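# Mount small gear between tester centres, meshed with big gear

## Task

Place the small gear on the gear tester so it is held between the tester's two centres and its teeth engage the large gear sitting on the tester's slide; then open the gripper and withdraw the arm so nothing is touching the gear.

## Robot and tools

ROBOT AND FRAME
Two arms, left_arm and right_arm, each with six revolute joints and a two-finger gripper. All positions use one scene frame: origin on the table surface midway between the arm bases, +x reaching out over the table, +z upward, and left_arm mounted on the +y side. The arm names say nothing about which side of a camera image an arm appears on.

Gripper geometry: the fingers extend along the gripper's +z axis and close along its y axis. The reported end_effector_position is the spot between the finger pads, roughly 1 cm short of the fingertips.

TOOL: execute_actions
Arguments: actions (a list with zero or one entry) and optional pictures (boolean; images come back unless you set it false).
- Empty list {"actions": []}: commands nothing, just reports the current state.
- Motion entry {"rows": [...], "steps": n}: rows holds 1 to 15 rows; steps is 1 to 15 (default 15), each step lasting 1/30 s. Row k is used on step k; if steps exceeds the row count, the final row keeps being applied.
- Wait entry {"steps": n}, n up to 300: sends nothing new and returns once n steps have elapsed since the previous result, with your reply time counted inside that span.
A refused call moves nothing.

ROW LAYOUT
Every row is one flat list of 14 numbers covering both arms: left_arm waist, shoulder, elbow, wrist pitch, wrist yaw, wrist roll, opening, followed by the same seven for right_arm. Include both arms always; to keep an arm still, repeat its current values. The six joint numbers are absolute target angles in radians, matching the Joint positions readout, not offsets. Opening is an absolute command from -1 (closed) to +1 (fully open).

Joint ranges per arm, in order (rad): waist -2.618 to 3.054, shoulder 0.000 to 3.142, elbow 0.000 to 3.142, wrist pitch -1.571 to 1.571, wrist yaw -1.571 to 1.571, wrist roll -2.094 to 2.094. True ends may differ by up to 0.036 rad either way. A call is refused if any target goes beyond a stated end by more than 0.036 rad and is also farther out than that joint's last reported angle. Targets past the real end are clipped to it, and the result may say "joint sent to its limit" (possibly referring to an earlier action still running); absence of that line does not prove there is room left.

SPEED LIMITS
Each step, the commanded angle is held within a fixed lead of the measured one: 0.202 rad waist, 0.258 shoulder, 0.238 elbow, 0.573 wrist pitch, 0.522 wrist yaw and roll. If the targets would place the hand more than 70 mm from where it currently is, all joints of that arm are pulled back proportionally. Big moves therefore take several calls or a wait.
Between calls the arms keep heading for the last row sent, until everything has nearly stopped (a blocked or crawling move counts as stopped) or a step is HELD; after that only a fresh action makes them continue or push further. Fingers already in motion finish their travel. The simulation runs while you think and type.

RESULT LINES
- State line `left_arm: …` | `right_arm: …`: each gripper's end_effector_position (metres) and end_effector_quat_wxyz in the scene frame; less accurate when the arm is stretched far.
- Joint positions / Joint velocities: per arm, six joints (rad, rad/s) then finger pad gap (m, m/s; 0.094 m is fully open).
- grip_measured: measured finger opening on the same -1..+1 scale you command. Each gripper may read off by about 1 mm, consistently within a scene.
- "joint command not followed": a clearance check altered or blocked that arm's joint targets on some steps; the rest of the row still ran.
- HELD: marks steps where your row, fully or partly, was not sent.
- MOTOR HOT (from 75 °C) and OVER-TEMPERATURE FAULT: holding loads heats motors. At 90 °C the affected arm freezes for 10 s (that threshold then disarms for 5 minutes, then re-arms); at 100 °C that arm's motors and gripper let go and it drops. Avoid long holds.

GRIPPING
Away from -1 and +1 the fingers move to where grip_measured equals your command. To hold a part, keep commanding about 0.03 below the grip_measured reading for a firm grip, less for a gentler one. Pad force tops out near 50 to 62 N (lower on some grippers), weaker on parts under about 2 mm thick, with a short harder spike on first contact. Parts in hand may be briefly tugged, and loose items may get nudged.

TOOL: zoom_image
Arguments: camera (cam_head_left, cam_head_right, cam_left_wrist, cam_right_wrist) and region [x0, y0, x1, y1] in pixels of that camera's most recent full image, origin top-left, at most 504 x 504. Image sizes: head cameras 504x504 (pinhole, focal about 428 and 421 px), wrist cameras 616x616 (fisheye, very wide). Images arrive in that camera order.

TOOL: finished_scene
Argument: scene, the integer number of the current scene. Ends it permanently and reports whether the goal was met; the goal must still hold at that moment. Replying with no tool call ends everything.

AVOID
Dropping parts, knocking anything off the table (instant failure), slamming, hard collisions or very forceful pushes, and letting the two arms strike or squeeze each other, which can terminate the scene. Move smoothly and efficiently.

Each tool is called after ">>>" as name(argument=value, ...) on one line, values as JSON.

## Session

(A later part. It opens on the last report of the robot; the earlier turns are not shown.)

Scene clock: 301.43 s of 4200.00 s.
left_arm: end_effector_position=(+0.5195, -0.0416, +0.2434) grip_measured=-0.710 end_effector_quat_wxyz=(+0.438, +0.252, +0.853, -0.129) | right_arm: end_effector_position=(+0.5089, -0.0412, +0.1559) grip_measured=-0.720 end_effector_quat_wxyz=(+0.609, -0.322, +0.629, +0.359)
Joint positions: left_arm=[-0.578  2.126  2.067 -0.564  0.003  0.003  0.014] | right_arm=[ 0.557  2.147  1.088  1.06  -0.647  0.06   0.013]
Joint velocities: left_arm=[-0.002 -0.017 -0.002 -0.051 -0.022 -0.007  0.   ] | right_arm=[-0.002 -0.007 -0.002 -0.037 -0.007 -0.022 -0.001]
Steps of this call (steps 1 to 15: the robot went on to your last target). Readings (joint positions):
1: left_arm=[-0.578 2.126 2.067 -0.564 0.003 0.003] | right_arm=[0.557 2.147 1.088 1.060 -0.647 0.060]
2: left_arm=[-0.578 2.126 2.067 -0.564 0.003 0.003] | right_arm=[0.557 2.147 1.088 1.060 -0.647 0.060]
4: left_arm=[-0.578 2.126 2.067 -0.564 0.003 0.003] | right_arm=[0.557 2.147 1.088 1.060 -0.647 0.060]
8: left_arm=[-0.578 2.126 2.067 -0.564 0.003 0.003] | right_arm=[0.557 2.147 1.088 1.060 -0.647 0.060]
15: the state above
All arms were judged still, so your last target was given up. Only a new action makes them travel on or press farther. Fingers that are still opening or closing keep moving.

>>> execute_actions(actions=[{"rows":[[-0.572,2.025,2.15,-0.485,0,0,-0.75,0.569,2.16,1.123,1.064,-0.64,0.07,-0.78],[-0.572,2.025,2.15,-0.485,0,0,-0.75,0.570,2.16,1.125,1.064,-0.64,0.07,-0.78],[-0.572,2.025,2.15,-0.485,0,0,-0.75,0.571,2.161,1.126,1.064,-0.64,0.07,-0.78],[-0.572,2.025,2.15,-0.485,0,0,-0.75,0.572,2.162,1.127,1.064,-0.64,0.07,-0.78],[-0.572,2.025,2.15,-0.485,0,0,-0.75,0.573,2.163,1.127,1.062,-0.64,0.07,-0.78]],"steps":15}], pictures=false)

>>> execute_actions(actions=[{"steps":10}], pictures=false)

Scene clock: 313.37 s of 4200.00 s.
left_arm: end_effector_position=(+0.5195, -0.0416, +0.2434) grip_measured=-0.710 end_effector_quat_wxyz=(+0.438, +0.252, +0.853, -0.129) | right_arm: end_effector_position=(+0.5089, -0.0412, +0.1559) grip_measured=-0.720 end_effector_quat_wxyz=(+0.609, -0.322, +0.629, +0.359)
Joint positions: left_arm=[-0.578  2.126  2.067 -0.564  0.003  0.003  0.014] | right_arm=[ 0.557  2.147  1.088  1.06  -0.647  0.06   0.013]
Joint velocities: left_arm=[ 0.002 -0.002  0.002  0.007  0.051 -0.022 -0.   ] | right_arm=[-0.002 -0.007 -0.002 -0.022  0.037 -0.066 -0.   ]
Steps of this call (steps 1 to 90: nothing new was sent; then 8.43 s passed at rest; steps 91 to 105: all 15 steps of this action). Readings (joint positions):
91: left_arm=[-0.578 2.126 2.067 -0.564 0.003 0.003] | right_arm=[0.557 2.147 1.088 1.060 -0.647 0.060]
92: left_arm=[-0.578 2.126 2.067 -0.564 0.003 0.003] | right_arm=[0.557 2.147 1.088 1.060 -0.647 0.060]
94: left_arm=[-0.578 2.126 2.067 -0.564 0.003 0.003] | right_arm=[0.557 2.147 1.088 1.060 -0.647 0.060]
98: left_arm=[-0.578 2.126 2.067 -0.564 0.003 0.003] | right_arm=[0.557 2.147 1.088 1.060 -0.647 0.060]
105: the state above

Scene clock: 313.70 s of 4200.00 s.
left_arm: end_effector_position=(+0.5195, -0.0416, +0.2434) grip_measured=-0.710 end_effector_quat_wxyz=(+0.438, +0.252, +0.853, -0.129) | right_arm: end_effector_position=(+0.5089, -0.0412, +0.1559) grip_measured=-0.720 end_effector_quat_wxyz=(+0.609, -0.322, +0.629, +0.359)
Joint positions: left_arm=[-0.578  2.126  2.067 -0.564  0.003  0.003  0.014] | right_arm=[ 0.557  2.147  1.088  1.06  -0.647  0.06   0.013]
Joint velocities: left_arm=[-0.012  0.007  0.007 -0.007  0.007  0.051 -0.001] | right_arm=[-0.002 -0.012  0.002 -0.081 -0.022 -0.066 -0.001]
Steps of this call (steps 1 to 10: the robot went on to your last target). Readings (joint positions):
1: left_arm=[-0.578 2.126 2.067 -0.564 0.003 0.003] | right_arm=[0.557 2.147 1.088 1.060 -0.647 0.060]
2: left_arm=[-0.578 2.126 2.067 -0.564 0.003 0.003] | right_arm=[0.557 2.147 1.088 1.060 -0.647 0.060]
4: left_arm=[-0.578 2.126 2.067 -0.564 0.003 0.003] | right_arm=[0.557 2.147 1.088 1.060 -0.647 0.060]
8: left_arm=[-0.578 2.126 2.067 -0.564 0.003 0.003] | right_arm=[0.557 2.147 1.088 1.060 -0.647 0.060]
10: the state above

>>> execute_actions(actions=[{"rows":[[-0.572,2.025,2.15,-0.485,0,0,-0.75,0.56,2.15,1.132,1.075,-0.64,0.07,-0.78]],"steps":15}])

>>> zoom_image(camera="cam_right_wrist", region=[230,250,400,440])

Scene clock: 321.57 s of 4200.00 s.
left_arm: end_effector_position=(+0.5195, -0.0416, +0.2434) grip_measured=-0.710 end_effector_quat_wxyz=(+0.438, +0.252, +0.853, -0.129) | right_arm: end_effector_position=(+0.5098, -0.0409, +0.1560) grip_measured=-0.720 end_effector_quat_wxyz=(+0.608, -0.322, +0.631, +0.359)
Joint positions: left_arm=[-0.578  2.126  2.067 -0.564  0.003  0.003  0.014] | right_arm=[ 0.557  2.147  1.094  1.05  -0.647  0.06   0.013]
Joint velocities: left_arm=[-0.007  0.007  0.012 -0.051 -0.066  0.051 -0.001] | right_arm=[-0.002  0.012 -0.002 -0.037  0.007  0.037 -0.001]
Steps of this call (steps 1 to 15: the robot went on to your last target; steps 16 to 90: nothing new was sent; then 4.37 s passed at rest; steps 91 to 105: all 15 steps of this action). Readings (joint positions):
91: left_arm=[-0.578 2.126 2.067 -0.564 0.003 0.003] | right_arm=[0.557 2.147 1.090 1.059 -0.647 0.060]
92: left_arm=[-0.578 2.126 2.067 -0.564 0.003 0.003] | right_arm=[0.557 2.147 1.091 1.057 -0.647 0.060]
94: left_arm=[-0.578 2.126 2.067 -0.564 0.003 0.003] | right_arm=[0.557 2.147 1.093 1.053 -0.647 0.060]
98: left_arm=[-0.578 2.126 2.067 -0.564 0.003 0.003] | right_arm=[0.557 2.147 1.094 1.051 -0.647 0.060]
105: the state above

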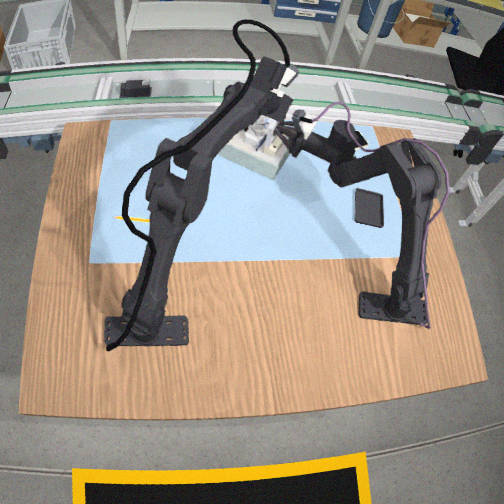

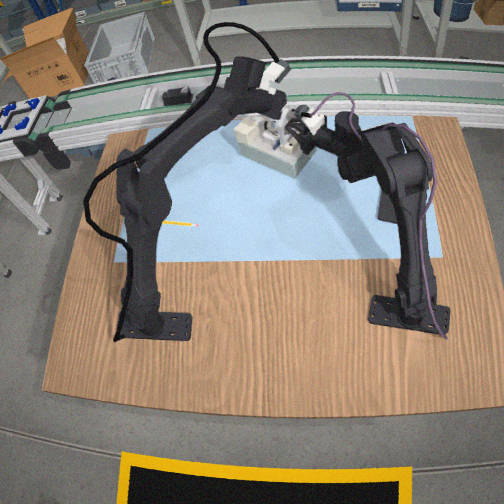

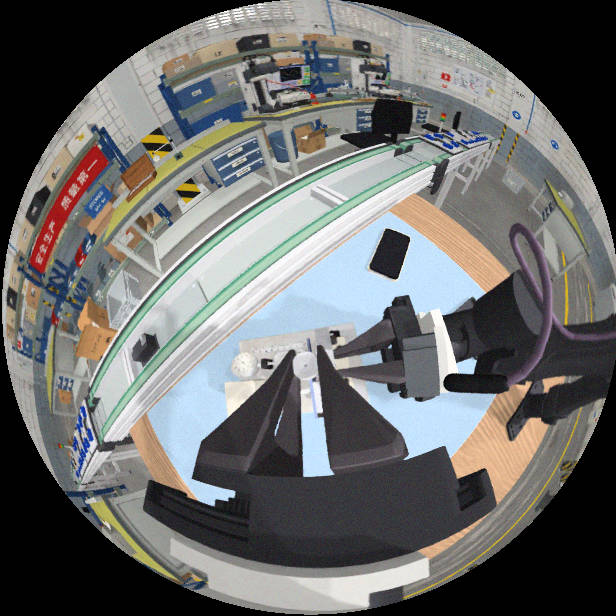

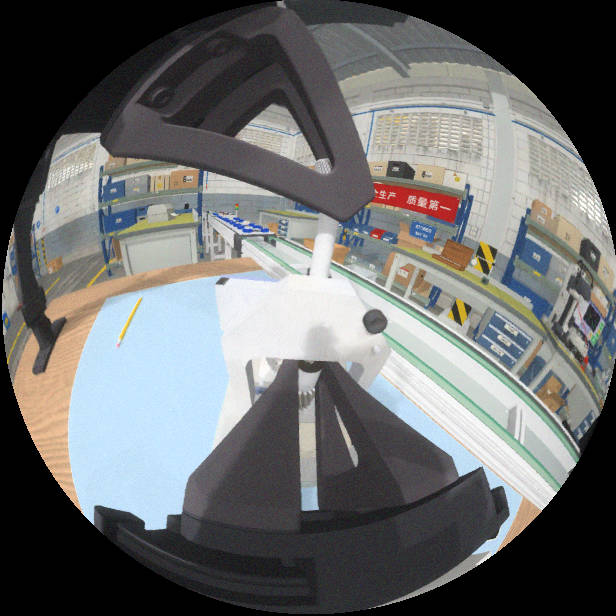

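Region (230, 250, 400, 440) of cam_right_wrist's 616x616 image, scaled by 2.653, with more detail than that image has; it fills the left 451 columns of this view, and the rest is white.

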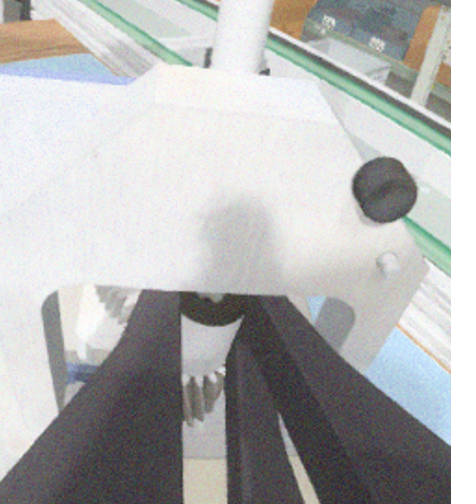

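>>> execute_actions(actions=[{"rows":[[-0.572,2.025,2.15,-0.485,0,0,-0.75,0.565,2.15,1.115,1.046,-0.64,0.07,-0.78],[-0.572,2.025,2.15,-0.485,0,0,-0.75,0.568,2.15,1.115,1.046,-0.64,0.07,-0.78],[-0.572,2.025,2.15,-0.485,0,0,-0.75,0.571,2.15,1.115,1.046,-0.64,0.07,-0.78],[-0.572,2.025,2.15,-0.485,0,0,-0.75,0.574,2.15,1.115,1.046,-0.64,0.07,-0.78],[-0.572,2.025,2.15,-0.485,0,0,-0.75,0.576,2.15,1.115,1.046,-0.64,0.07,-0.78]],"steps":15}], pictures=false)

Scene clock: 330.90 s of 4200.00 s.
left_arm: end_effector_position=(+0.5195, -0.0416, +0.2434) grip_measured=-0.710 end_effector_quat_wxyz=(+0.438, +0.252, +0.853, -0.129) | right_arm: end_effector_position=(+0.5095, -0.0401, +0.1553) grip_measured=-0.720 end_effector_quat_wxyz=(+0.607, -0.321, +0.632, +0.359)
Joint positions: left_arm=[-0.578  2.126  2.067 -0.564  0.003  0.003  0.014] | right_arm=[ 0.559  2.147  1.094  1.047 -0.645  0.06   0.013]
Joint velocities: left_arm=[-0.017  0.002  0.002 -0.037  0.037 -0.022 -0.   ] | right_arm=[-0.012 -0.022  0.017 -0.007  0.051 -0.095 -0.   ]
Steps of this call (steps 1 to 15: the robot went on to your last target; steps 16 to 90: nothing new was sent; then 5.83 s passed at rest; steps 91 to 105: all 15 steps of this action). Readings (joint positions):
91: left_arm=[-0.578 2.126 2.067 -0.564 0.003 0.003] | right_arm=[0.557 2.147 1.094 1.048 -0.647 0.060]
92: left_arm=[-0.578 2.126 2.067 -0.564 0.003 0.003] | right_arm=[0.557 2.147 1.094 1.047 -0.647 0.060]
94: left_arm=[-0.578 2.126 2.067 -0.564 0.003 0.003] | right_arm=[0.558 2.147 1.094 1.047 -0.646 0.060]
98: left_arm=[-0.578 2.126 2.067 -0.564 0.003 0.003] | right_arm=[0.559 2.147 1.094 1.047 -0.645 0.060]
105: the state above

>>> execute_actions(actions=[{"rows":[[-0.572,2.025,2.15,-0.485,0,0,-0.75,0.578,2.158,1.122,1.052,-0.65,0.07,-0.78],[-0.572,2.025,2.15,-0.485,0,0,-0.75,0.579,2.16,1.126,1.052,-0.65,0.07,-0.78],[-0.572,2.025,2.15,-0.485,0,0,-0.75,0.58,2.162,1.13,1.052,-0.65,0.07,-0.78],[-0.572,2.025,2.15,-0.485,0,0,-0.75,0.581,2.164,1.132,1.052,-0.65,0.07,-0.78]],"steps":15}], pictures=false)

Scene clock: 335.90 s of 4200.00 s.
left_arm: end_effector_position=(+0.5195, -0.0416, +0.2434) grip_measured=-0.710 end_effector_quat_wxyz=(+0.438, +0.252, +0.853, -0.129) | right_arm: end_effector_position=(+0.5095, -0.0401, +0.1553) grip_measured=-0.720 end_effector_quat_wxyz=(+0.607, -0.321, +0.632, +0.359)
Joint positions: left_arm=[-0.578  2.126  2.067 -0.564  0.003  0.003  0.014] | right_arm=[ 0.559  2.147  1.094  1.047 -0.645  0.06   0.013]
Joint velocities: left_arm=[-0.002 -0.007 -0.017  0.007  0.037  0.037  0.001] | right_arm=[-0.007 -0.017  0.002  0.007 -0.022 -0.051 -0.001]
Steps of this call (steps 1 to 15: the robot went on to your last target; steps 16 to 90: nothing new was sent; then 1.50 s passed at rest; steps 91 to 105: all 15 steps of this action). Readings (joint positions):
91: left_arm=[-0.578 2.126 2.067 -0.564 0.003 0.003] | right_arm=[0.559 2.147 1.094 1.047 -0.645 0.060]
92: left_arm=[-0.578 2.126 2.067 -0.564 0.003 0.003] | right_arm=[0.559 2.147 1.094 1.047 -0.645 0.060]
94: left_arm=[-0.578 2.126 2.067 -0.564 0.003 0.003] | right_arm=[0.559 2.147 1.094 1.047 -0.645 0.060]
98: left_arm=[-0.578 2.126 2.067 -0.564 0.003 0.003] | right_arm=[0.559 2.147 1.094 1.047 -0.645 0.060]
105: the state above

>>> execute_actions(actions=[{"rows":[[-0.572,2.025,2.15,-0.485,0,0,-0.75,0.55,2.15,1.11,1.06,-0.645,0.07,-0.78],[-0.572,2.025,2.15,-0.485,0,0,-0.75,0.55,2.15,1.11,1.07,-0.645,0.07,-0.78]],"steps":12}])

>>> zoom_image(camera="cam_head_right", region=[240,90,330,180])

>>> zoom_image(camera="cam_right_wrist", region=[270,340,350,420])

Scene clock: 344.70 s of 4200.00 s.
left_arm: end_effector_position=(+0.5195, -0.0416, +0.2434) grip_measured=-0.710 end_effector_quat_wxyz=(+0.438, +0.252, +0.853, -0.129) | right_arm: end_effector_position=(+0.5096, -0.0403, +0.1553) grip_measured=-0.720 end_effector_quat_wxyz=(+0.607, -0.321, +0.632, +0.359)
Joint positions: left_arm=[-0.578  2.126  2.067 -0.564  0.003  0.003  0.014] | right_arm=[ 0.559  2.147  1.094  1.047 -0.645  0.06   0.013]
Joint velocities: left_arm=[-0.012 -0.022 -0.012 -0.022 -0.051  0.037 -0.001] | right_arm=[-0.007 -0.007  0.007 -0.051  0.051  0.007 -0.   ]
Steps of this call (steps 1 to 15: the robot went on to your last target; steps 16 to 90: nothing new was sent; then 5.40 s passed at rest; steps 91 to 102: all 12 steps of this action). Readings (joint positions):
91: left_arm=[-0.578 2.126 2.067 -0.564 0.003 0.003] | right_arm=[0.559 2.147 1.094 1.047 -0.645 0.060]
92: left_arm=[-0.578 2.126 2.067 -0.564 0.003 0.003] | right_arm=[0.559 2.147 1.094 1.047 -0.645 0.060]
94: left_arm=[-0.578 2.126 2.067 -0.564 0.003 0.003] | right_arm=[0.559 2.147 1.094 1.047 -0.645 0.060]
98: left_arm=[-0.578 2.126 2.067 -0.564 0.003 0.003] | right_arm=[0.559 2.147 1.094 1.047 -0.645 0.060]
102: the state above

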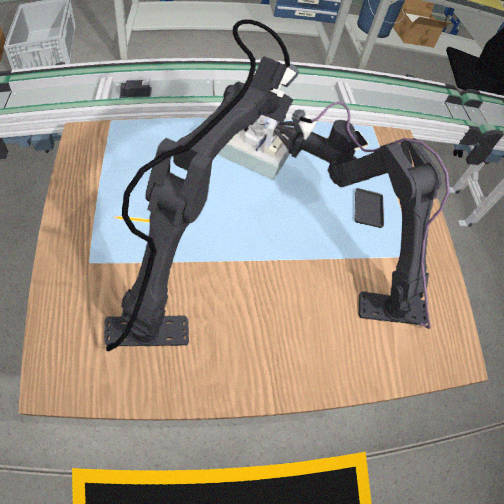

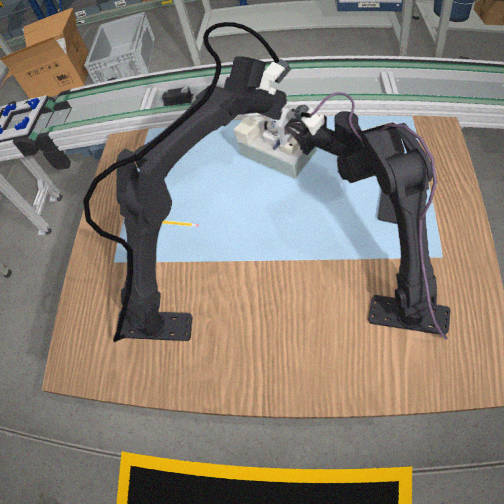

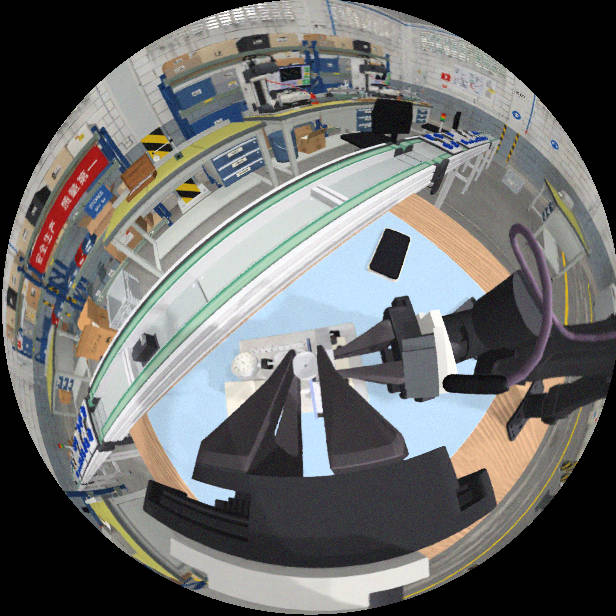

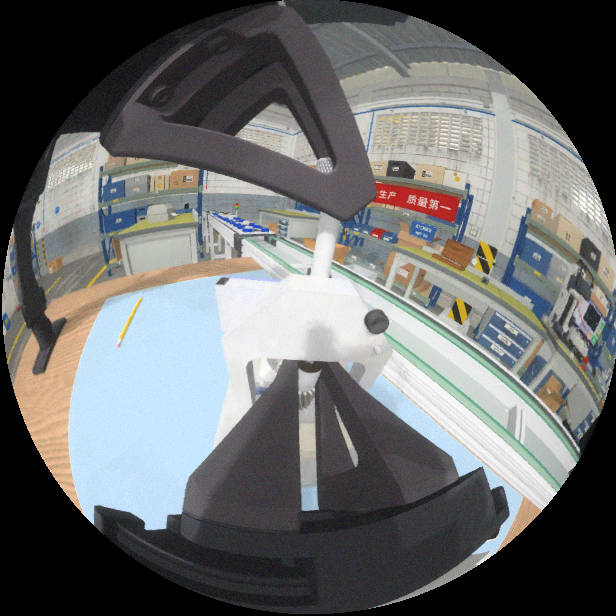

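Region (240, 90, 330, 180) of cam_head_right's 504x504 image, scaled by 5.600, with more detail than that image has.

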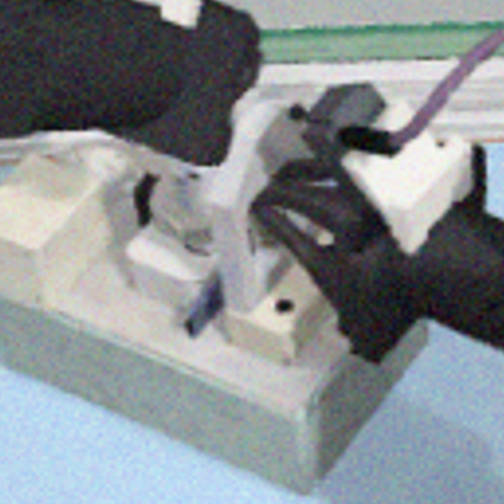

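Region (270, 340, 350, 420) of cam_right_wrist's 616x616 image, scaled by 6.300, with more detail than that image has.

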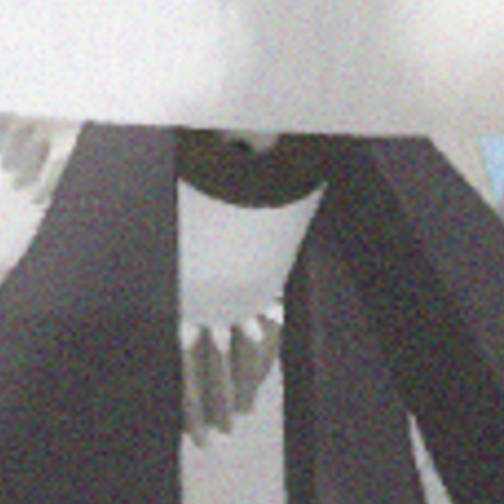

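>>> execute_actions(actions=[{"rows":[[-0.572,2.025,2.15,-0.485,0,0,-0.75,0.565,2.15,1.11,1.04,-0.65,0.07,-0.78],[-0.572,2.025,2.15,-0.485,0,0,-0.75,0.565,2.15,1.11,1.04,-0.65,0.07,-0.78],[-0.572,2.025,2.15,-0.485,0,0,-0.75,0.57,2.15,1.11,1.04,-0.65,0.07,-0.78],[-0.572,2.025,2.15,-0.485,0,0,-0.75,0.574,2.15,1.11,1.04,-0.65,0.07,-0.78],[-0.572,2.025,2.15,-0.485,0,0,-0.75,0.578,2.15,1.11,1.04,-0.65,0.07,-0.78]],"steps":15}], pictures=false)

Scene clock: 360.57 s of 4200.00 s.
left_arm: end_effector_position=(+0.5195, -0.0416, +0.2434) grip_measured=-0.710 end_effector_quat_wxyz=(+0.438, +0.252, +0.853, -0.129) | right_arm: end_effector_position=(+0.5094, -0.0401, +0.1551) grip_measured=-0.720 end_effector_quat_wxyz=(+0.606, -0.321, +0.632, +0.360)
Joint positions: left_arm=[-0.578  2.126  2.067 -0.564  0.003  0.003  0.014] | right_arm=[ 0.559  2.147  1.094  1.046 -0.646  0.06   0.013]
Joint velocities: left_arm=[-0.002 -0.002 -0.002  0.007  0.007  0.037 -0.   ] | right_arm=[ 0.002 -0.017 -0.012  0.007  0.007 -0.051  0.   ]
Steps of this call (steps 1 to 15: the robot went on to your last target; steps 16 to 90: nothing new was sent; then 12.37 s passed at rest; steps 91 to 105: all 15 steps of this action). Readings (joint positions):
91: left_arm=[-0.578 2.126 2.067 -0.564 0.003 0.003] | right_arm=[0.559 2.147 1.094 1.047 -0.646 0.060]
92: left_arm=[-0.578 2.126 2.067 -0.564 0.003 0.003] | right_arm=[0.559 2.147 1.094 1.046 -0.646 0.060]
94: left_arm=[-0.578 2.126 2.067 -0.564 0.003 0.003] | right_arm=[0.559 2.147 1.094 1.046 -0.646 0.060]
98: left_arm=[-0.578 2.126 2.067 -0.564 0.003 0.003] | right_arm=[0.559 2.147 1.094 1.046 -0.646 0.060]
105: the state above

>>> execute_actions(actions=[{"rows":[[-0.572,2.01,2.165,-0.47,0,0,-0.77,0.565,2.15,1.11,1.06,-0.65,0.07,-0.78],[-0.572,1.995,2.18,-0.455,0,0,-0.77,0.565,2.15,1.11,1.065,-0.65,0.07,-0.78]],"steps":15}], pictures=false)

Scene clock: 369.77 s of 4200.00 s.
left_arm: end_effector_position=(+0.5195, -0.0416, +0.2434) grip_measured=-0.710 end_effector_quat_wxyz=(+0.438, +0.252, +0.853, -0.129) | right_arm: end_effector_position=(+0.5094, -0.0401, +0.1551) grip_measured=-0.720 end_effector_quat_wxyz=(+0.606, -0.321, +0.632, +0.360)
Joint positions: left_arm=[-0.578  2.126  2.067 -0.564  0.003  0.003  0.014] | right_arm=[ 0.559  2.147  1.094  1.046 -0.646  0.06   0.013]
Joint velocities: left_arm=[-0.007  0.007 -0.002  0.022 -0.007  0.051 -0.001] | right_arm=[-0.002 -0.007  0.017 -0.007 -0.081 -0.051  0.   ]
Steps of this call (steps 1 to 15: the robot went on to your last target; steps 16 to 90: nothing new was sent; then 5.70 s passed at rest; steps 91 to 105: all 15 steps of this action). Readings (joint positions):
91: left_arm=[-0.578 2.126 2.067 -0.564 0.003 0.003] | right_arm=[0.559 2.147 1.094 1.046 -0.646 0.060]
92: left_arm=[-0.578 2.126 2.067 -0.564 0.003 0.003] | right_arm=[0.559 2.147 1.094 1.046 -0.646 0.060]
94: left_arm=[-0.578 2.126 2.067 -0.564 0.003 0.003] | right_arm=[0.559 2.147 1.094 1.046 -0.646 0.060]
98: left_arm=[-0.578 2.126 2.067 -0.564 0.003 0.003] | right_arm=[0.559 2.147 1.094 1.046 -0.646 0.060]
105: the state above

>>> execute_actions(actions=[{"rows":[[-0.572,2.025,2.15,-0.485,0,0,-0.75,0.545,2.15,1.075,1.055,-0.647,0.07,-0.78],[-0.572,2.025,2.15,-0.485,0,0,-0.75,0.542,2.14,1.072,1.06,-0.647,0.07,-0.78]],"steps":15}], pictures=false)

>>> execute_actions(actions=[{"rows":[[-0.572,2.05,2.12,-0.5,0,0,-0.75,0.542,2.14,1.072,1.06,-0.647,0.07,-0.78],[-0.572,2.07,2.1,-0.52,0,0,-0.75,0.542,2.14,1.072,1.06,-0.647,0.07,-0.78],[-0.572,2.09,2.08,-0.53,0,0,-0.75,0.542,2.14,1.072,1.06,-0.647,0.07,-0.78],[-0.572,2.1,2.07,-0.54,0,0,-0.75,0.542,2.14,1.072,1.06,-0.647,0.07,-0.78],[-0.572,2.11,2.06,-0.55,0,0,-0.75,0.542,2.14,1.072,1.06,-0.647,0.07,-0.78],[-0.572,2.12,2.05,-0.555,0,0,-0.75,0.542,2.14,1.072,1.06,-0.647,0.07,-0.78],[-0.572,2.13,2.04,-0.555,0,0,-0.75,0.542,2.14,1.072,1.06,-0.647,0.07,-0.78]],"steps":15}], pictures=false)

>>> execute_actions(actions=[{"rows":[[-0.572,2.125,2.06,-0.555,0,0,-0.4,0.542,2.14,1.072,1.06,-0.647,0.07,-0.78]],"steps":10}], pictures=false)

>>> execute_actions(actions=[{"rows":[[-0.572,2.07,2.02,-0.55,0,0,-0.4,0.542,2.14,1.072,1.06,-0.647,0.07,-0.78],[-0.572,2.02,1.96,-0.55,0,0,-0.4,0.542,2.14,1.072,1.06,-0.647,0.07,-0.78],[-0.572,1.97,1.9,-0.55,0,0,-0.4,0.542,2.14,1.072,1.06,-0.647,0.07,-0.78],[-0.572,1.92,1.84,-0.55,0,0,-0.4,0.542,2.14,1.072,1.06,-0.647,0.07,-0.78],[-0.572,1.87,1.78,-0.55,0,0,-0.4,0.542,2.14,1.072,1.06,-0.647,0.07,-0.78],[-0.572,1.82,1.72,-0.55,0,0,-0.4,0.542,2.14,1.072,1.06,-0.647,0.07,-0.78],[-0.572,1.77,1.65,-0.55,0,0,-0.4,0.542,2.14,1.072,1.06,-0.647,0.07,-0.78],[-0.572,1.72,1.59,-0.55,0,0,-0.4,0.542,2.14,1.072,1.06,-0.647,0.07,-0.78],[-0.572,1.67,1.53,-0.55,0,0,-0.4,0.542,2.14,1.072,1.06,-0.647,0.07,-0.78],[-0.55,1.62,1.46,-0.5,0,0,-0.4,0.542,2.14,1.072,1.06,-0.647,0.07,-0.78],[-0.52,1.57,1.38,-0.45,0,0,-0.4,0.542,2.14,1.072,1.06,-0.647,0.07,-0.78],[-0.5,1.52,1.3,-0.4,0,0,-0.4,0.542,2.14,1.072,1.06,-0.647,0.07,-0.78],[-0.47,1.48,1.2,-0.3,0,0,-0.4,0.542,2.14,1.072,1.06,-0.647,0.07,-0.78],[-0.45,1.44,1.1,-0.15,0,0,-0.4,0.542,2.14,1.072,1.06,-0.647,0.07,-0.78],[-0.43,1.44,1.0,0,0,0,-0.4,0.542,2.14,1.072,1.06,-0.647,0.07,-0.78]],"steps":15}], pictures=false)

>>> execute_actions(actions=[{"rows":[[-0.42,1.44,0.95,0.2,0.08,0,-0.4,0.542,2.14,1.072,1.06,-0.647,0.07,-0.78],[-0.42,1.44,0.9,0.4,0.08,0,-0.4,0.542,2.14,1.072,1.06,-0.647,0.07,-0.78],[-0.42,1.44,0.85,0.6,0.08,0,-0.4,0.542,2.14,1.072,1.06,-0.647,0.07,-0.78],[-0.42,1.46,0.8,0.8,0.08,0,-0.4,0.542,2.14,1.072,1.06,-0.647,0.07,-0.78],[-0.42,1.5,0.75,1.0,0.08,0,-0.4,0.542,2.14,1.072,1.06,-0.647,0.07,-0.78],[-0.42,1.6,0.7,1.2,0.08,0,-0.4,0.542,2.14,1.072,1.06,-0.647,0.07,-0.78]],"steps":15}], pictures=false)

>>> execute_actions(actions=[{"steps":15}], pictures=false)

>>> execute_actions(actions=[{"rows":[[-0.42,1.65,0.69,1.25,0.08,0,-0.4,0.542,2.14,1.072,1.06,-0.647,0.07,-0.78],[-0.42,1.7,0.68,1.3,0.08,0,-0.4,0.542,2.14,1.072,1.06,-0.647,0.07,-0.78],[-0.42,1.75,0.67,1.35,0.08,0,-0.4,0.542,2.14,1.072,1.06,-0.647,0.07,-0.78],[-0.42,1.8,0.66,1.38,0.08,0,-0.4,0.542,2.14,1.072,1.06,-0.647,0.07,-0.78],[-0.42,1.85,0.66,1.38,0.08,0,-0.4,0.542,2.14,1.072,1.06,-0.647,0.07,-0.78],[-0.42,1.9,0.66,1.38,0.08,0,-0.4,0.542,2.14,1.072,1.06,-0.647,0.07,-0.78],[-0.42,1.94,0.66,1.38,0.08,0,-0.4,0.542,2.14,1.072,1.06,-0.647,0.07,-0.78],[-0.42,1.97,0.66,1.38,0.08,0,-0.4,0.542,2.14,1.072,1.06,-0.647,0.07,-0.78],[-0.42,2.0,0.66,1.38,0.08,0,-0.4,0.542,2.14,1.072,1.06,-0.647,0.07,-0.78],[-0.42,2.02,0.66,1.38,0.08,0,-0.4,0.542,2.14,1.072,1.06,-0.647,0.07,-0.78]],"steps":15}], pictures=false)

>>> execute_actions(actions=[{"steps":15}])

>>> zoom_image(camera="cam_left_wrist", region=[320,190,450,320])

Scene clock: 413.77 s of 4200.00 s.
left_arm: end_effector_position=(+0.5195, -0.0416, +0.2434) grip_measured=-0.710 end_effector_quat_wxyz=(+0.438, +0.252, +0.853, -0.129) | right_arm: end_effector_position=(+0.5094, -0.0434, +0.1517) grip_measured=-0.720 end_effector_quat_wxyz=(+0.605, -0.319, +0.636, +0.358)
Joint positions: left_arm=[-0.578  2.126  2.067 -0.564  0.003  0.003  0.014] | right_arm=[ 0.553  2.147  1.084  1.048 -0.646  0.061  0.013]
Joint velocities: left_arm=[-0.007  0.002 -0.012 -0.051  0.007  0.007 -0.   ] | right_arm=[-0.012 -0.002  0.022 -0.051  0.037  0.007  0.   ]
MOTOR HOT: a motor of the left arm reached 75 °C. Now the hottest motor of the left arm, joint 2 (shoulder), reports 76 °C. The controller's stop level is 90 °C. To cool a motor, set the load down, stop pushing, or move to a pose that needs little force.
Steps of this call (steps 1 to 15: the robot went on to your last target; steps 16 to 90: nothing new was sent; then 40.50 s passed at rest; steps 91 to 105: all 15 steps of this action). Readings (joint positions):
91: left_arm=[-0.578 2.126 2.067 -0.564 0.003 0.003] | right_arm=[0.558 2.147 1.093 1.046 -0.646 0.060]
92: left_arm=[-0.578 2.126 2.067 -0.564 0.003 0.003] | right_arm=[0.557 2.147 1.091 1.047 -0.646 0.060]
94: left_arm=[-0.578 2.126 2.067 -0.564 0.003 0.003] | right_arm=[0.555 2.147 1.086 1.047 -0.646 0.060]
98: left_arm=[-0.578 2.126 2.067 -0.564 0.003 0.003] | right_arm=[0.553 2.147 1.084 1.048 -0.646 0.061]
105: the state above

Scene clock: 414.27 s of 4200.00 s.
left_arm: end_effector_position=(+0.5198, -0.0418, +0.2272) grip_measured=-0.710 end_effector_quat_wxyz=(+0.425, +0.254, +0.860, -0.125) | right_arm: end_effector_position=(+0.5094, -0.0434, +0.1520) grip_measured=-0.720 end_effector_quat_wxyz=(+0.605, -0.319, +0.635, +0.358)
Joint positions: left_arm=[-0.578  2.142  2.052 -0.563  0.003  0.003  0.014] | right_arm=[ 0.553  2.147  1.084  1.049 -0.646  0.061  0.013]
Joint velocities: left_arm=[ 0.012 -0.002  0.007 -0.051  0.007 -0.066 -0.   ] | right_arm=[-0.017 -0.007  0.022  0.007 -0.007 -0.022  0.   ]
MOTOR HOT: still on. Now the hottest motor of the left arm, joint 2 (shoulder), reports 75 °C; the controller's stop level is 90 °C.
Steps of this call (steps 1 to 15: all 15 steps of this action). Readings (joint positions):
1: left_arm=[-0.578 2.126 2.067 -0.564 0.003 0.003] | right_arm=[0.553 2.147 1.084 1.048 -0.646 0.061]
2: left_arm=[-0.578 2.126 2.067 -0.564 0.003 0.003] | right_arm=[0.553 2.147 1.084 1.048 -0.646 0.061]
4: left_arm=[-0.578 2.128 2.067 -0.566 0.003 0.003] | right_arm=[0.553 2.147 1.084 1.048 -0.646 0.061]
8: left_arm=[-0.578 2.140 2.055 -0.565 0.003 0.003] | right_arm=[0.553 2.147 1.084 1.048 -0.646 0.061]
15: the state above

Scene clock: 414.60 s of 4200.00 s.
left_arm: end_effector_position=(+0.5199, -0.0419, +0.2273) grip_measured=-0.402 end_effector_quat_wxyz=(+0.425, +0.254, +0.860, -0.125) | right_arm: end_effector_position=(+0.5094, -0.0434, +0.1520) grip_measured=-0.720 end_effector_quat_wxyz=(+0.605, -0.319, +0.635, +0.358)
Joint positions: left_arm=[-0.578  2.142  2.052 -0.562  0.003  0.003  0.028] | right_arm=[ 0.553  2.147  1.084  1.049 -0.646  0.061  0.013]
Joint velocities: left_arm=[-0.002 -0.017  0.012 -0.051 -0.066 -0.051  0.   ] | right_arm=[ 0.002 -0.022 -0.017  0.051 -0.051  0.007  0.001]
MOTOR HOT: still on. Now the hottest motor of the left arm, joint 2 (shoulder), reports 75 °C; the controller's stop level is 90 °C.
Steps of this call (steps 1 to 10: all 10 steps of this action). Readings (joint positions):
1: left_arm=[-0.578 2.142 2.052 -0.563 0.003 0.003] | right_arm=[0.553 2.147 1.084 1.049 -0.646 0.061]
2: left_arm=[-0.578 2.142 2.052 -0.562 0.003 0.003] | right_arm=[0.553 2.147 1.084 1.049 -0.646 0.061]
4: left_arm=[-0.578 2.142 2.052 -0.562 0.003 0.003] | right_arm=[0.553 2.147 1.084 1.049 -0.646 0.061]
8: left_arm=[-0.578 2.142 2.052 -0.562 0.003 0.003] | right_arm=[0.553 2.147 1.084 1.049 -0.646 0.061]
10: the state above

Scene clock: 415.10 s of 4200.00 s.
left_arm: end_effector_position=(+0.4089, +0.0811, +0.2465) grip_measured=-0.402 end_effector_quat_wxyz=(+0.468, +0.207, +0.851, -0.115) | right_arm: end_effector_position=(+0.5094, -0.0434, +0.1520) grip_measured=-0.720 end_effector_quat_wxyz=(+0.605, -0.319, +0.635, +0.358)
Joint positions: left_arm=[-0.479  1.456  1.211 -0.319  0.008  0.003  0.028] | right_arm=[ 0.553  2.147  1.084  1.049 -0.646  0.061  0.013]
Joint velocities: left_arm=[ 0.838 -0.96  -2.239  2.352 -0.125  0.051 -0.   ] | right_arm=[-0.012 -0.002  0.007  0.007  0.007  0.007  0.001]
MOTOR HOT: still on. Now the hottest motor of the left arm, joint 2 (shoulder), reports 75 °C; the controller's stop level is 90 °C.
Steps of this call (steps 1 to 15: all 15 steps of this action). Readings (joint positions):
1: left_arm=[-0.578 2.137 2.047 -0.559 0.003 0.003] | right_arm=[0.553 2.147 1.084 1.049 -0.646 0.061]
2: left_arm=[-0.578 2.120 2.023 -0.553 0.003 0.003] | right_arm=[0.553 2.147 1.084 1.049 -0.646 0.061]
4: left_arm=[-0.578 2.049 1.930 -0.548 0.003 0.003] | right_arm=[0.553 2.147 1.084 1.049 -0.646 0.061]
8: left_arm=[-0.578 1.833 1.699 -0.549 0.003 0.003] | right_arm=[0.553 2.147 1.084 1.049 -0.646 0.061]
15: the state above

Scene clock: 415.60 s of 4200.00 s.
left_arm: end_effector_position=(+0.4395, +0.0884, +0.2319) grip_measured=-0.402 end_effector_quat_wxyz=(+0.704, +0.164, +0.671, -0.167) | right_arm: end_effector_position=(+0.5094, -0.0434, +0.1520) grip_measured=-0.720 end_effector_quat_wxyz=(+0.605, -0.319, +0.635, +0.358)
Joint positions: left_arm=[-0.414  1.627  0.69   0.984  0.067  0.003  0.028] | right_arm=[ 0.553  2.147  1.084  1.049 -0.646  0.061  0.013]
Joint velocities: left_arm=[ 0.007 -0.159  0.007  1.473  0.066  0.022 -0.001] | right_arm=[-0.002  0.002 -0.002  0.007  0.066  0.051 -0.   ]
MOTOR HOT: still on. Now the hottest motor of the left arm, joint 2 (shoulder), reports 74 °C; the controller's stop level is 90 °C.
Steps of this call (steps 1 to 15: all 15 steps of this action). Readings (joint positions):
1: left_arm=[-0.451 1.432 1.131 -0.221 0.015 0.003] | right_arm=[0.553 2.147 1.084 1.049 -0.646 0.061]
2: left_arm=[-0.430 1.423 1.054 -0.105 0.021 0.003] | right_arm=[0.553 2.147 1.084 1.049 -0.646 0.061]
4: left_arm=[-0.413 1.432 0.913 0.119 0.032 0.003] | right_arm=[0.553 2.147 1.084 1.049 -0.646 0.061]
8: left_arm=[-0.414 1.570 0.730 0.545 0.056 0.003] | right_arm=[0.553 2.147 1.084 1.049 -0.646 0.061]
15: the state above

Scene clock: 416.10 s of 4200.00 s.
left_arm: end_effector_position=(+0.4296, +0.0914, +0.2893) grip_measured=-0.402 end_effector_quat_wxyz=(+0.774, +0.151, +0.587, -0.181) | right_arm: end_effector_position=(+0.5094, -0.0434, +0.1520) grip_measured=-0.720 end_effector_quat_wxyz=(+0.605, -0.319, +0.635, +0.358)
Joint positions: left_arm=[-0.414  1.612  0.69   1.19   0.074  0.003  0.028] | right_arm=[ 0.553  2.147  1.084  1.049 -0.646  0.061  0.013]
Joint velocities: left_arm=[-0.002  0.002 -0.012  0.081 -0.066 -0.022 -0.   ] | right_arm=[ 0.002 -0.007  0.002 -0.022  0.037 -0.007  0.001]
MOTOR HOT: still on. Now the hottest motor of the left arm, joint 2 (shoulder), reports 73 °C; the controller's stop level is 90 °C.
Steps of this call (steps 1 to 15: the robot went on to your last target). Readings (joint positions):
1: left_arm=[-0.414 1.622 0.690 1.031 0.068 0.003] | right_arm=[0.553 2.147 1.084 1.049 -0.646 0.061]
2: left_arm=[-0.414 1.617 0.690 1.070 0.069 0.003] | right_arm=[0.553 2.147 1.084 1.049 -0.646 0.061]
4: left_arm=[-0.414 1.612 0.690 1.125 0.071 0.003] | right_arm=[0.553 2.147 1.084 1.049 -0.646 0.061]
8: left_arm=[-0.414 1.612 0.690 1.171 0.072 0.003] | right_arm=[0.553 2.147 1.084 1.049 -0.646 0.061]
15: the state above

Scene clock: 416.60 s of 4200.00 s.
left_arm: end_effector_position=(+0.4549, +0.0805, +0.1154) grip_measured=-0.402 end_effector_quat_wxyz=(+0.673, +0.171, +0.700, -0.165) | right_arm: end_effector_position=(+0.5094, -0.0434, +0.1520) grip_measured=-0.720 end_effector_quat_wxyz=(+0.605, -0.319, +0.635, +0.358)
Joint positions: left_arm=[-0.414  2.041  0.664  1.338  0.074  0.003  0.028] | right_arm=[ 0.553  2.147  1.084  1.049 -0.646  0.061  0.013]
Joint velocities: left_arm=[ 0.007 -0.017 -0.007  0.154  0.037 -0.051 -0.   ] | right_arm=[-0.002  0.007 -0.007 -0.022 -0.022  0.007  0.   ]
MOTOR HOT: still on. Now the hottest motor of the left arm, joint 2 (shoulder), reports 73 °C; the controller's stop level is 90 °C.
Steps of this call (steps 1 to 15: all 15 steps of this action). Readings (joint positions):
1: left_arm=[-0.414 1.616 0.690 1.200 0.074 0.003] | right_arm=[0.553 2.147 1.084 1.049 -0.646 0.061]
2: left_arm=[-0.414 1.629 0.690 1.225 0.074 0.003] | right_arm=[0.553 2.147 1.084 1.049 -0.646 0.061]
4: left_arm=[-0.414 1.689 0.690 1.297 0.074 0.003] | right_arm=[0.553 2.147 1.084 1.049 -0.646 0.061]
8: left_arm=[-0.414 1.888 0.690 1.364 0.074 0.003] | right_arm=[0.553 2.147 1.084 1.049 -0.646 0.061]
15: the state above

Scene clock: 417.10 s of 4200.00 s.
left_arm: end_effector_position=(+0.4550, +0.0805, +0.1252) grip_measured=-0.402 end_effector_quat_wxyz=(+0.686, +0.169, +0.687, -0.167) | right_arm: end_effector_position=(+0.5094, -0.0434, +0.1520) grip_measured=-0.720 end_effector_quat_wxyz=(+0.605, -0.319, +0.635, +0.358)
Joint positions: left_arm=[-0.414  2.039  0.664  1.373  0.074  0.003  0.028] | right_arm=[ 0.553  2.147  1.084  1.049 -0.646  0.061  0.013]
Joint velocities: left_arm=[-0.002 -0.007  0.002  0.022 -0.022 -0.007 -0.001] | right_arm=[ 0.002  0.017 -0.017 -0.007 -0.037 -0.007  0.   ]
MOTOR HOT: cleared. Now the hottest motor of the left arm, joint 2 (shoulder), reports 72 °C.
Steps of this call (steps 1 to 15: the robot went on to your last target). Readings (joint positions):
1: left_arm=[-0.414 2.041 0.664 1.347 0.074 0.003] | right_arm=[0.553 2.147 1.084 1.049 -0.646 0.061]
2: left_arm=[-0.414 2.039 0.664 1.353 0.074 0.003] | right_arm=[0.553 2.147 1.084 1.049 -0.646 0.061]
4: left_arm=[-0.414 2.039 0.664 1.363 0.074 0.003] | right_arm=[0.553 2.147 1.084 1.049 -0.646 0.061]
8: left_arm=[-0.414 2.039 0.664 1.370 0.074 0.003] | right_arm=[0.553 2.147 1.084 1.049 -0.646 0.061]
15: the state above

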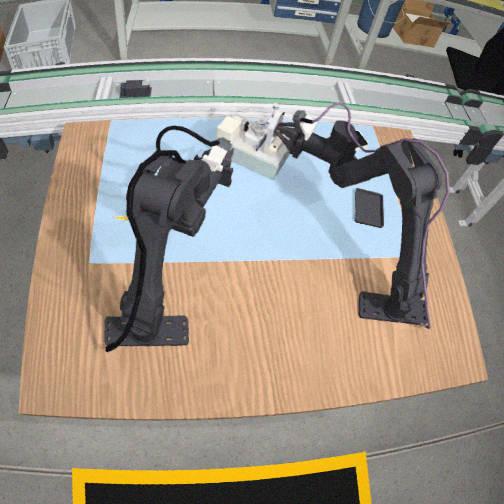

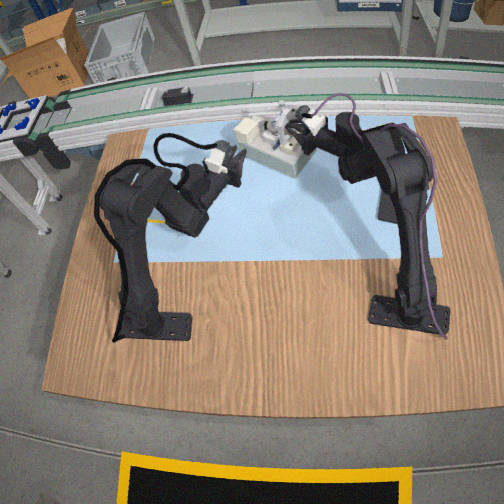

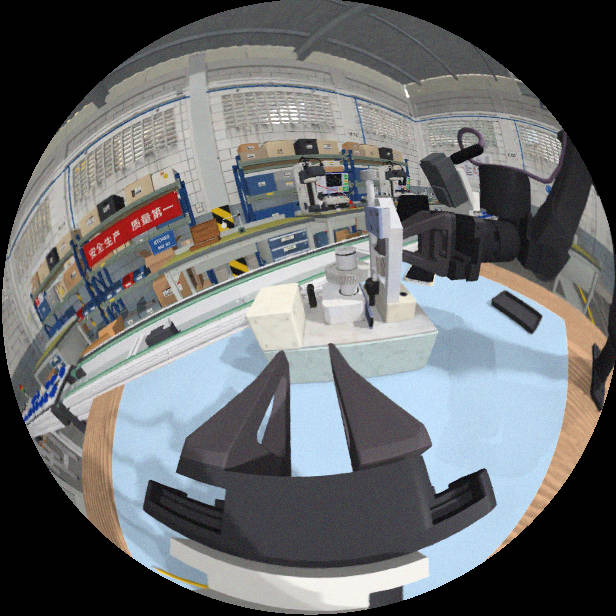

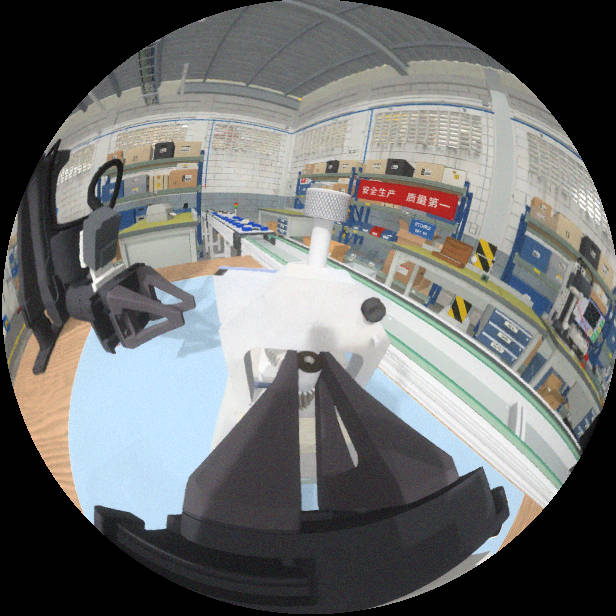

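Region (320, 190, 450, 320) of cam_left_wrist's 616x616 image, scaled by 3.877, with more detail than that image has.

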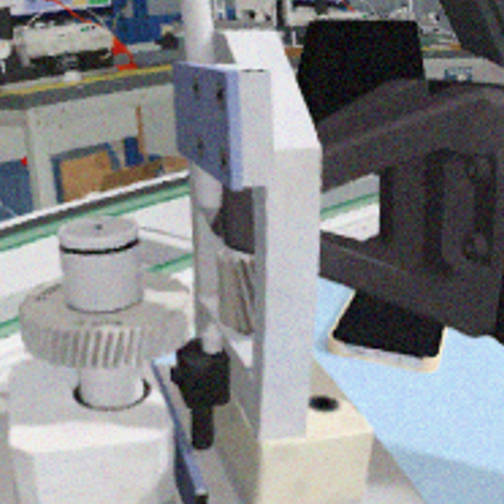

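>>> zoom_image(camera="cam_left_wrist", region=[355,230,410,290])

Region (355, 230, 410, 290) of cam_left_wrist's 616x616 image, scaled by 8.400, with more detail than that image has; it fills the left 462 columns of this view, and the rest is white.

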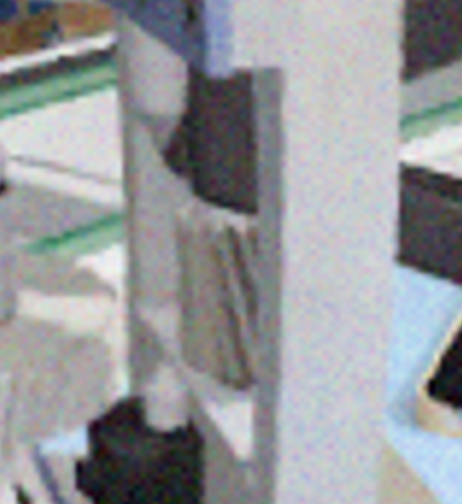

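>>> execute_actions(actions=[{"rows":[[-0.42,2.02,0.66,1.38,0.08,0,-0.4,0.545,2.155,1.068,1.075,-0.647,0.07,-0.78],[-0.42,2.02,0.66,1.38,0.08,0,-0.4,0.545,2.16,1.066,1.085,-0.647,0.07,-0.78],[-0.42,2.02,0.66,1.38,0.08,0,-0.4,0.545,2.163,1.065,1.095,-0.647,0.07,-0.78],[-0.42,2.02,0.66,1.38,0.08,0,-0.4,0.545,2.166,1.064,1.105,-0.647,0.07,-0.78],[-0.42,2.02,0.66,1.38,0.08,0,-0.4,0.545,2.169,1.063,1.115,-0.647,0.07,-0.78],[-0.42,2.02,0.66,1.38,0.08,0,-0.4,0.545,2.172,1.062,1.125,-0.647,0.07,-0.78],[-0.42,2.02,0.66,1.38,0.08,0,-0.4,0.545,2.175,1.061,1.135,-0.647,0.07,-0.78],[-0.42,2.02,0.66,1.38,0.08,0,-0.4,0.545,2.178,1.06,1.145,-0.647,0.07,-0.78],[-0.42,2.02,0.66,1.38,0.08,0,-0.4,0.545,2.181,1.059,1.155,-0.647,0.07,-0.78],[-0.42,2.02,0.66,1.38,0.08,0,-0.4,0.545,2.184,1.058,1.165,-0.647,0.07,-0.78],[-0.42,2.02,0.66,1.38,0.08,0,-0.4,0.545,2.187,1.058,1.175,-0.647,0.07,-0.78],[-0.42,2.02,0.66,1.38,0.08,0,-0.4,0.545,2.19,1.058,1.18,-0.647,0.07,-0.78]],"steps":15}], pictures=false)

>>> execute_actions(actions=[{"steps":12}], pictures=false)

Scene clock: 446.37 s of 4200.00 s.
left_arm: end_effector_position=(+0.4550, +0.0805, +0.1253) grip_measured=-0.402 end_effector_quat_wxyz=(+0.687, +0.169, +0.687, -0.167) | right_arm: end_effector_position=(+0.5077, -0.0441, +0.1520) grip_measured=-0.720 end_effector_quat_wxyz=(+0.624, -0.322, +0.617, +0.356)
Joint positions: left_arm=[-0.414  2.039  0.664  1.374  0.074  0.003  0.028] | right_arm=[ 0.553  2.176  1.07   1.145 -0.646  0.061  0.013]
Joint velocities: left_arm=[-0.002  0.017  0.002 -0.022  0.066 -0.007 -0.001] | right_arm=[-0.007  0.002 -0.007  0.066 -0.095  0.037 -0.001]
Steps of this call (steps 1 to 15: the robot went on to your last target; steps 16 to 90: nothing new was sent; then 25.77 s passed at rest; steps 91 to 105: all 15 steps of this action). Readings (joint positions):
91: left_arm=[-0.414 2.039 0.664 1.374 0.074 0.003] | right_arm=[0.553 2.147 1.084 1.050 -0.646 0.061]
92: left_arm=[-0.414 2.039 0.664 1.374 0.074 0.003] | right_arm=[0.553 2.147 1.084 1.051 -0.646 0.061]
94: left_arm=[-0.414 2.039 0.664 1.374 0.074 0.003] | right_arm=[0.553 2.147 1.083 1.060 -0.646 0.061]
98: left_arm=[-0.414 2.039 0.664 1.374 0.074 0.003] | right_arm=[0.553 2.153 1.075 1.092 -0.646 0.061]
105: the state above

Scene clock: 446.77 s of 4200.00 s.
left_arm: end_effector_position=(+0.4550, +0.0805, +0.1253) grip_measured=-0.402 end_effector_quat_wxyz=(+0.687, +0.169, +0.687, -0.167) | right_arm: end_effector_position=(+0.5075, -0.0442, +0.1535) grip_measured=-0.720 end_effector_quat_wxyz=(+0.627, -0.323, +0.613, +0.356)
Joint positions: left_arm=[-0.414  2.039  0.664  1.374  0.074  0.003  0.028] | right_arm=[ 0.553  2.177  1.069  1.157 -0.646  0.061  0.013]
Joint velocities: left_arm=[ 0.002 -0.017  0.017 -0.022 -0.037 -0.051 -0.001] | right_arm=[-0.002 -0.012 -0.007 -0.007 -0.037 -0.051  0.   ]
Steps of this call (steps 1 to 12: the robot went on to your last target). Readings (joint positions):
1: left_arm=[-0.414 2.039 0.664 1.374 0.074 0.003] | right_arm=[0.553 2.177 1.070 1.147 -0.646 0.061]
2: left_arm=[-0.414 2.039 0.664 1.374 0.074 0.003] | right_arm=[0.553 2.177 1.069 1.149 -0.646 0.061]
4: left_arm=[-0.414 2.039 0.664 1.374 0.074 0.003] | right_arm=[0.553 2.177 1.069 1.152 -0.646 0.061]
8: left_arm=[-0.414 2.039 0.664 1.374 0.074 0.003] | right_arm=[0.553 2.177 1.069 1.155 -0.646 0.061]
12: the state above

>>> execute_actions(actions=[{"rows":[[-0.42,2.02,0.66,1.38,0.08,0,-0.4,0.555,2.192,1.06,1.19,-0.647,0.08,-0.78],[-0.42,2.02,0.66,1.38,0.08,0,-0.4,0.56,2.194,1.06,1.2,-0.647,0.09,-0.78],[-0.42,2.02,0.66,1.38,0.08,0,-0.4,0.565,2.197,1.06,1.21,-0.647,0.1,-0.78],[-0.42,2.02,0.66,1.38,0.08,0,-0.4,0.568,2.2,1.06,1.22,-0.647,0.11,-0.78],[-0.42,2.02,0.66,1.38,0.08,0,-0.4,0.568,2.203,1.06,1.23,-0.647,0.12,-0.78],[-0.42,2.02,0.66,1.38,0.08,0,-0.4,0.568,2.206,1.06,1.24,-0.647,0.13,-0.78],[-0.42,2.02,0.66,1.38,0.08,0,-0.4,0.568,2.209,1.06,1.25,-0.647,0.13,-0.78],[-0.42,2.02,0.66,1.38,0.08,0,-0.4,0.568,2.212,1.06,1.256,-0.647,0.13,-0.78]],"steps":15}], pictures=false)

>>> execute_actions(actions=[{"steps":20}])

>>> zoom_image(camera="cam_left_wrist", region=[355,215,425,290])

Scene clock: 457.63 s of 4200.00 s.
left_arm: end_effector_position=(+0.4550, +0.0805, +0.1253) grip_measured=-0.402 end_effector_quat_wxyz=(+0.687, +0.169, +0.687, -0.167) | right_arm: end_effector_position=(+0.5074, -0.0442, +0.1547) grip_measured=-0.720 end_effector_quat_wxyz=(+0.631, -0.309, +0.607, +0.371)
Joint positions: left_arm=[-0.414  2.039  0.664  1.374  0.074  0.003  0.028] | right_arm=[ 0.553  2.202  1.069  1.224 -0.646  0.116  0.013]
Joint velocities: left_arm=[-0.002 -0.002  0.027 -0.007 -0.022 -0.037 -0.001] | right_arm=[ 0.012  0.002 -0.012  0.081 -0.095  0.051 -0.   ]
Steps of this call (steps 1 to 30: the robot went on to your last target; steps 31 to 90: nothing new was sent; then 7.37 s passed at rest; steps 91 to 105: all 15 steps of this action). Readings (joint positions):
91: left_arm=[-0.414 2.039 0.664 1.374 0.074 0.003] | right_arm=[0.553 2.177 1.069 1.159 -0.646 0.062]
92: left_arm=[-0.414 2.039 0.664 1.374 0.074 0.003] | right_arm=[0.553 2.177 1.069 1.161 -0.646 0.066]
94: left_arm=[-0.414 2.039 0.664 1.374 0.074 0.003] | right_arm=[0.553 2.177 1.069 1.171 -0.646 0.076]
98: left_arm=[-0.414 2.039 0.664 1.374 0.074 0.003] | right_arm=[0.553 2.190 1.069 1.203 -0.646 0.101]
105: the state above

Scene clock: 458.30 s of 4200.00 s.
left_arm: end_effector_position=(+0.4550, +0.0805, +0.1253) grip_measured=-0.402 end_effector_quat_wxyz=(+0.687, +0.169, +0.687, -0.167) | right_arm: end_effector_position=(+0.5072, -0.0443, +0.1566) grip_measured=-0.720 end_effector_quat_wxyz=(+0.634, -0.308, +0.604, +0.372)
Joint positions: left_arm=[-0.414  2.039  0.664  1.374  0.074  0.003  0.028] | right_arm=[ 0.553  2.202  1.069  1.233 -0.646  0.12   0.013]
Joint velocities: left_arm=[-0.012  0.022  0.007 -0.051  0.007  0.007 -0.001] | right_arm=[-0.012 -0.007 -0.002  0.037 -0.007  0.037 -0.   ]
Steps of this call (steps 1 to 15: the robot went on to your last target; steps 16 to 20: nothing new was sent). Readings (joint positions):
1: left_arm=[-0.414 2.039 0.664 1.374 0.074 0.003] | right_arm=[0.553 2.202 1.069 1.226 -0.646 0.117]
2: left_arm=[-0.414 2.039 0.664 1.374 0.074 0.003] | right_arm=[0.553 2.202 1.069 1.228 -0.646 0.118]
4: left_arm=[-0.414 2.039 0.664 1.374 0.074 0.003] | right_arm=[0.553 2.202 1.069 1.230 -0.646 0.118]
8: left_arm=[-0.414 2.039 0.664 1.374 0.074 0.003] | right_arm=[0.553 2.202 1.069 1.232 -0.646 0.120]
20: the state above
All arms were judged still, so your last target was given up. Only a new action makes them travel on or press farther. Fingers that are still opening or closing keep moving.

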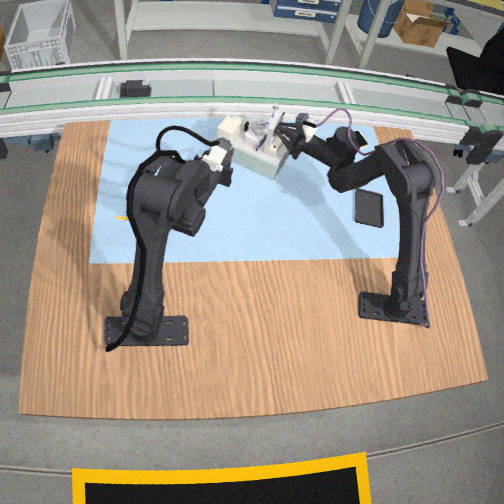

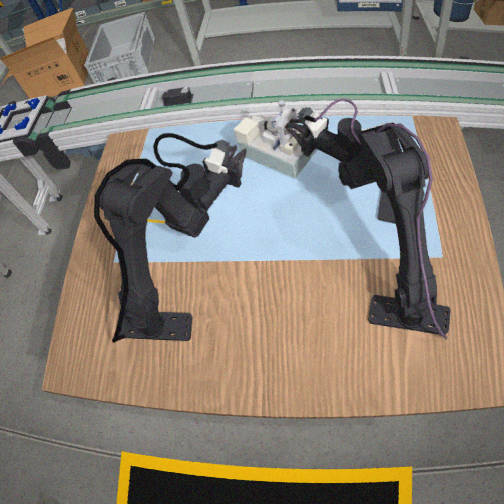

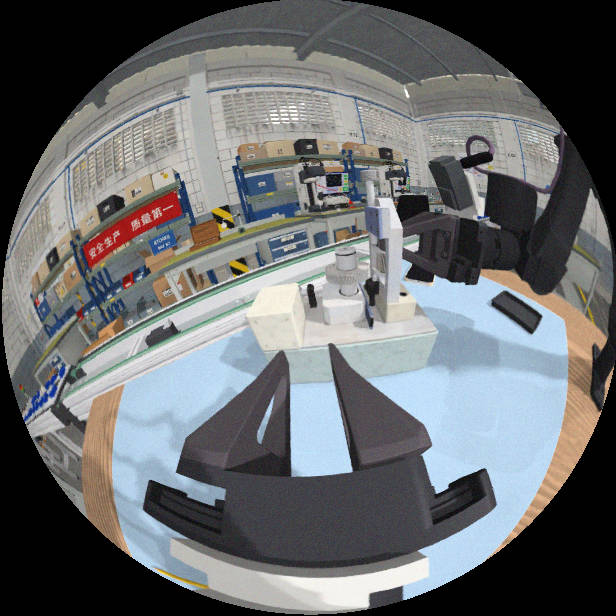

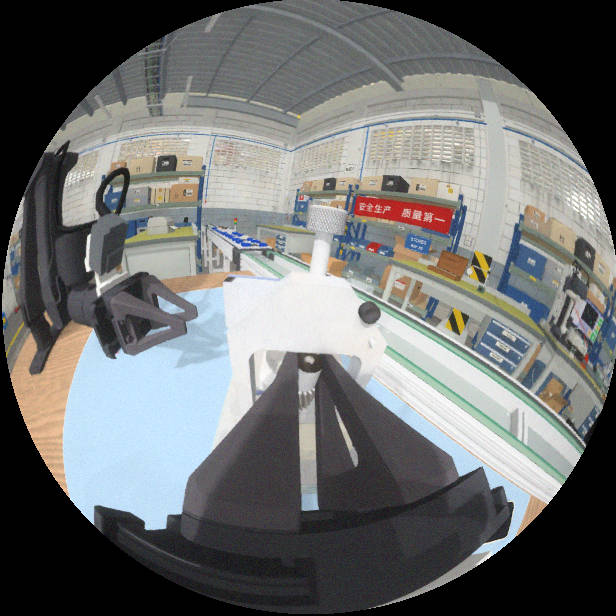

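Region (355, 215, 425, 290) of cam_left_wrist's 616x616 image, scaled by 6.720, with more detail than that image has; it fills the left 470 columns of this view, and the rest is white.

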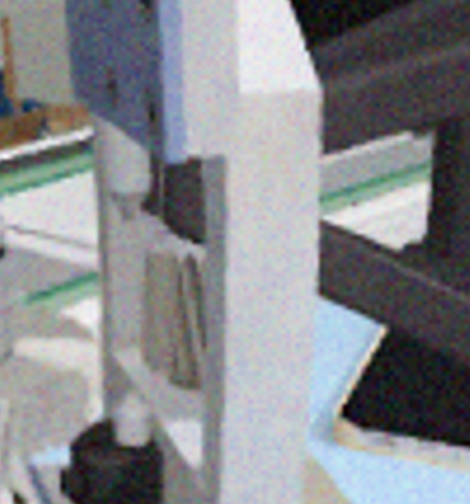

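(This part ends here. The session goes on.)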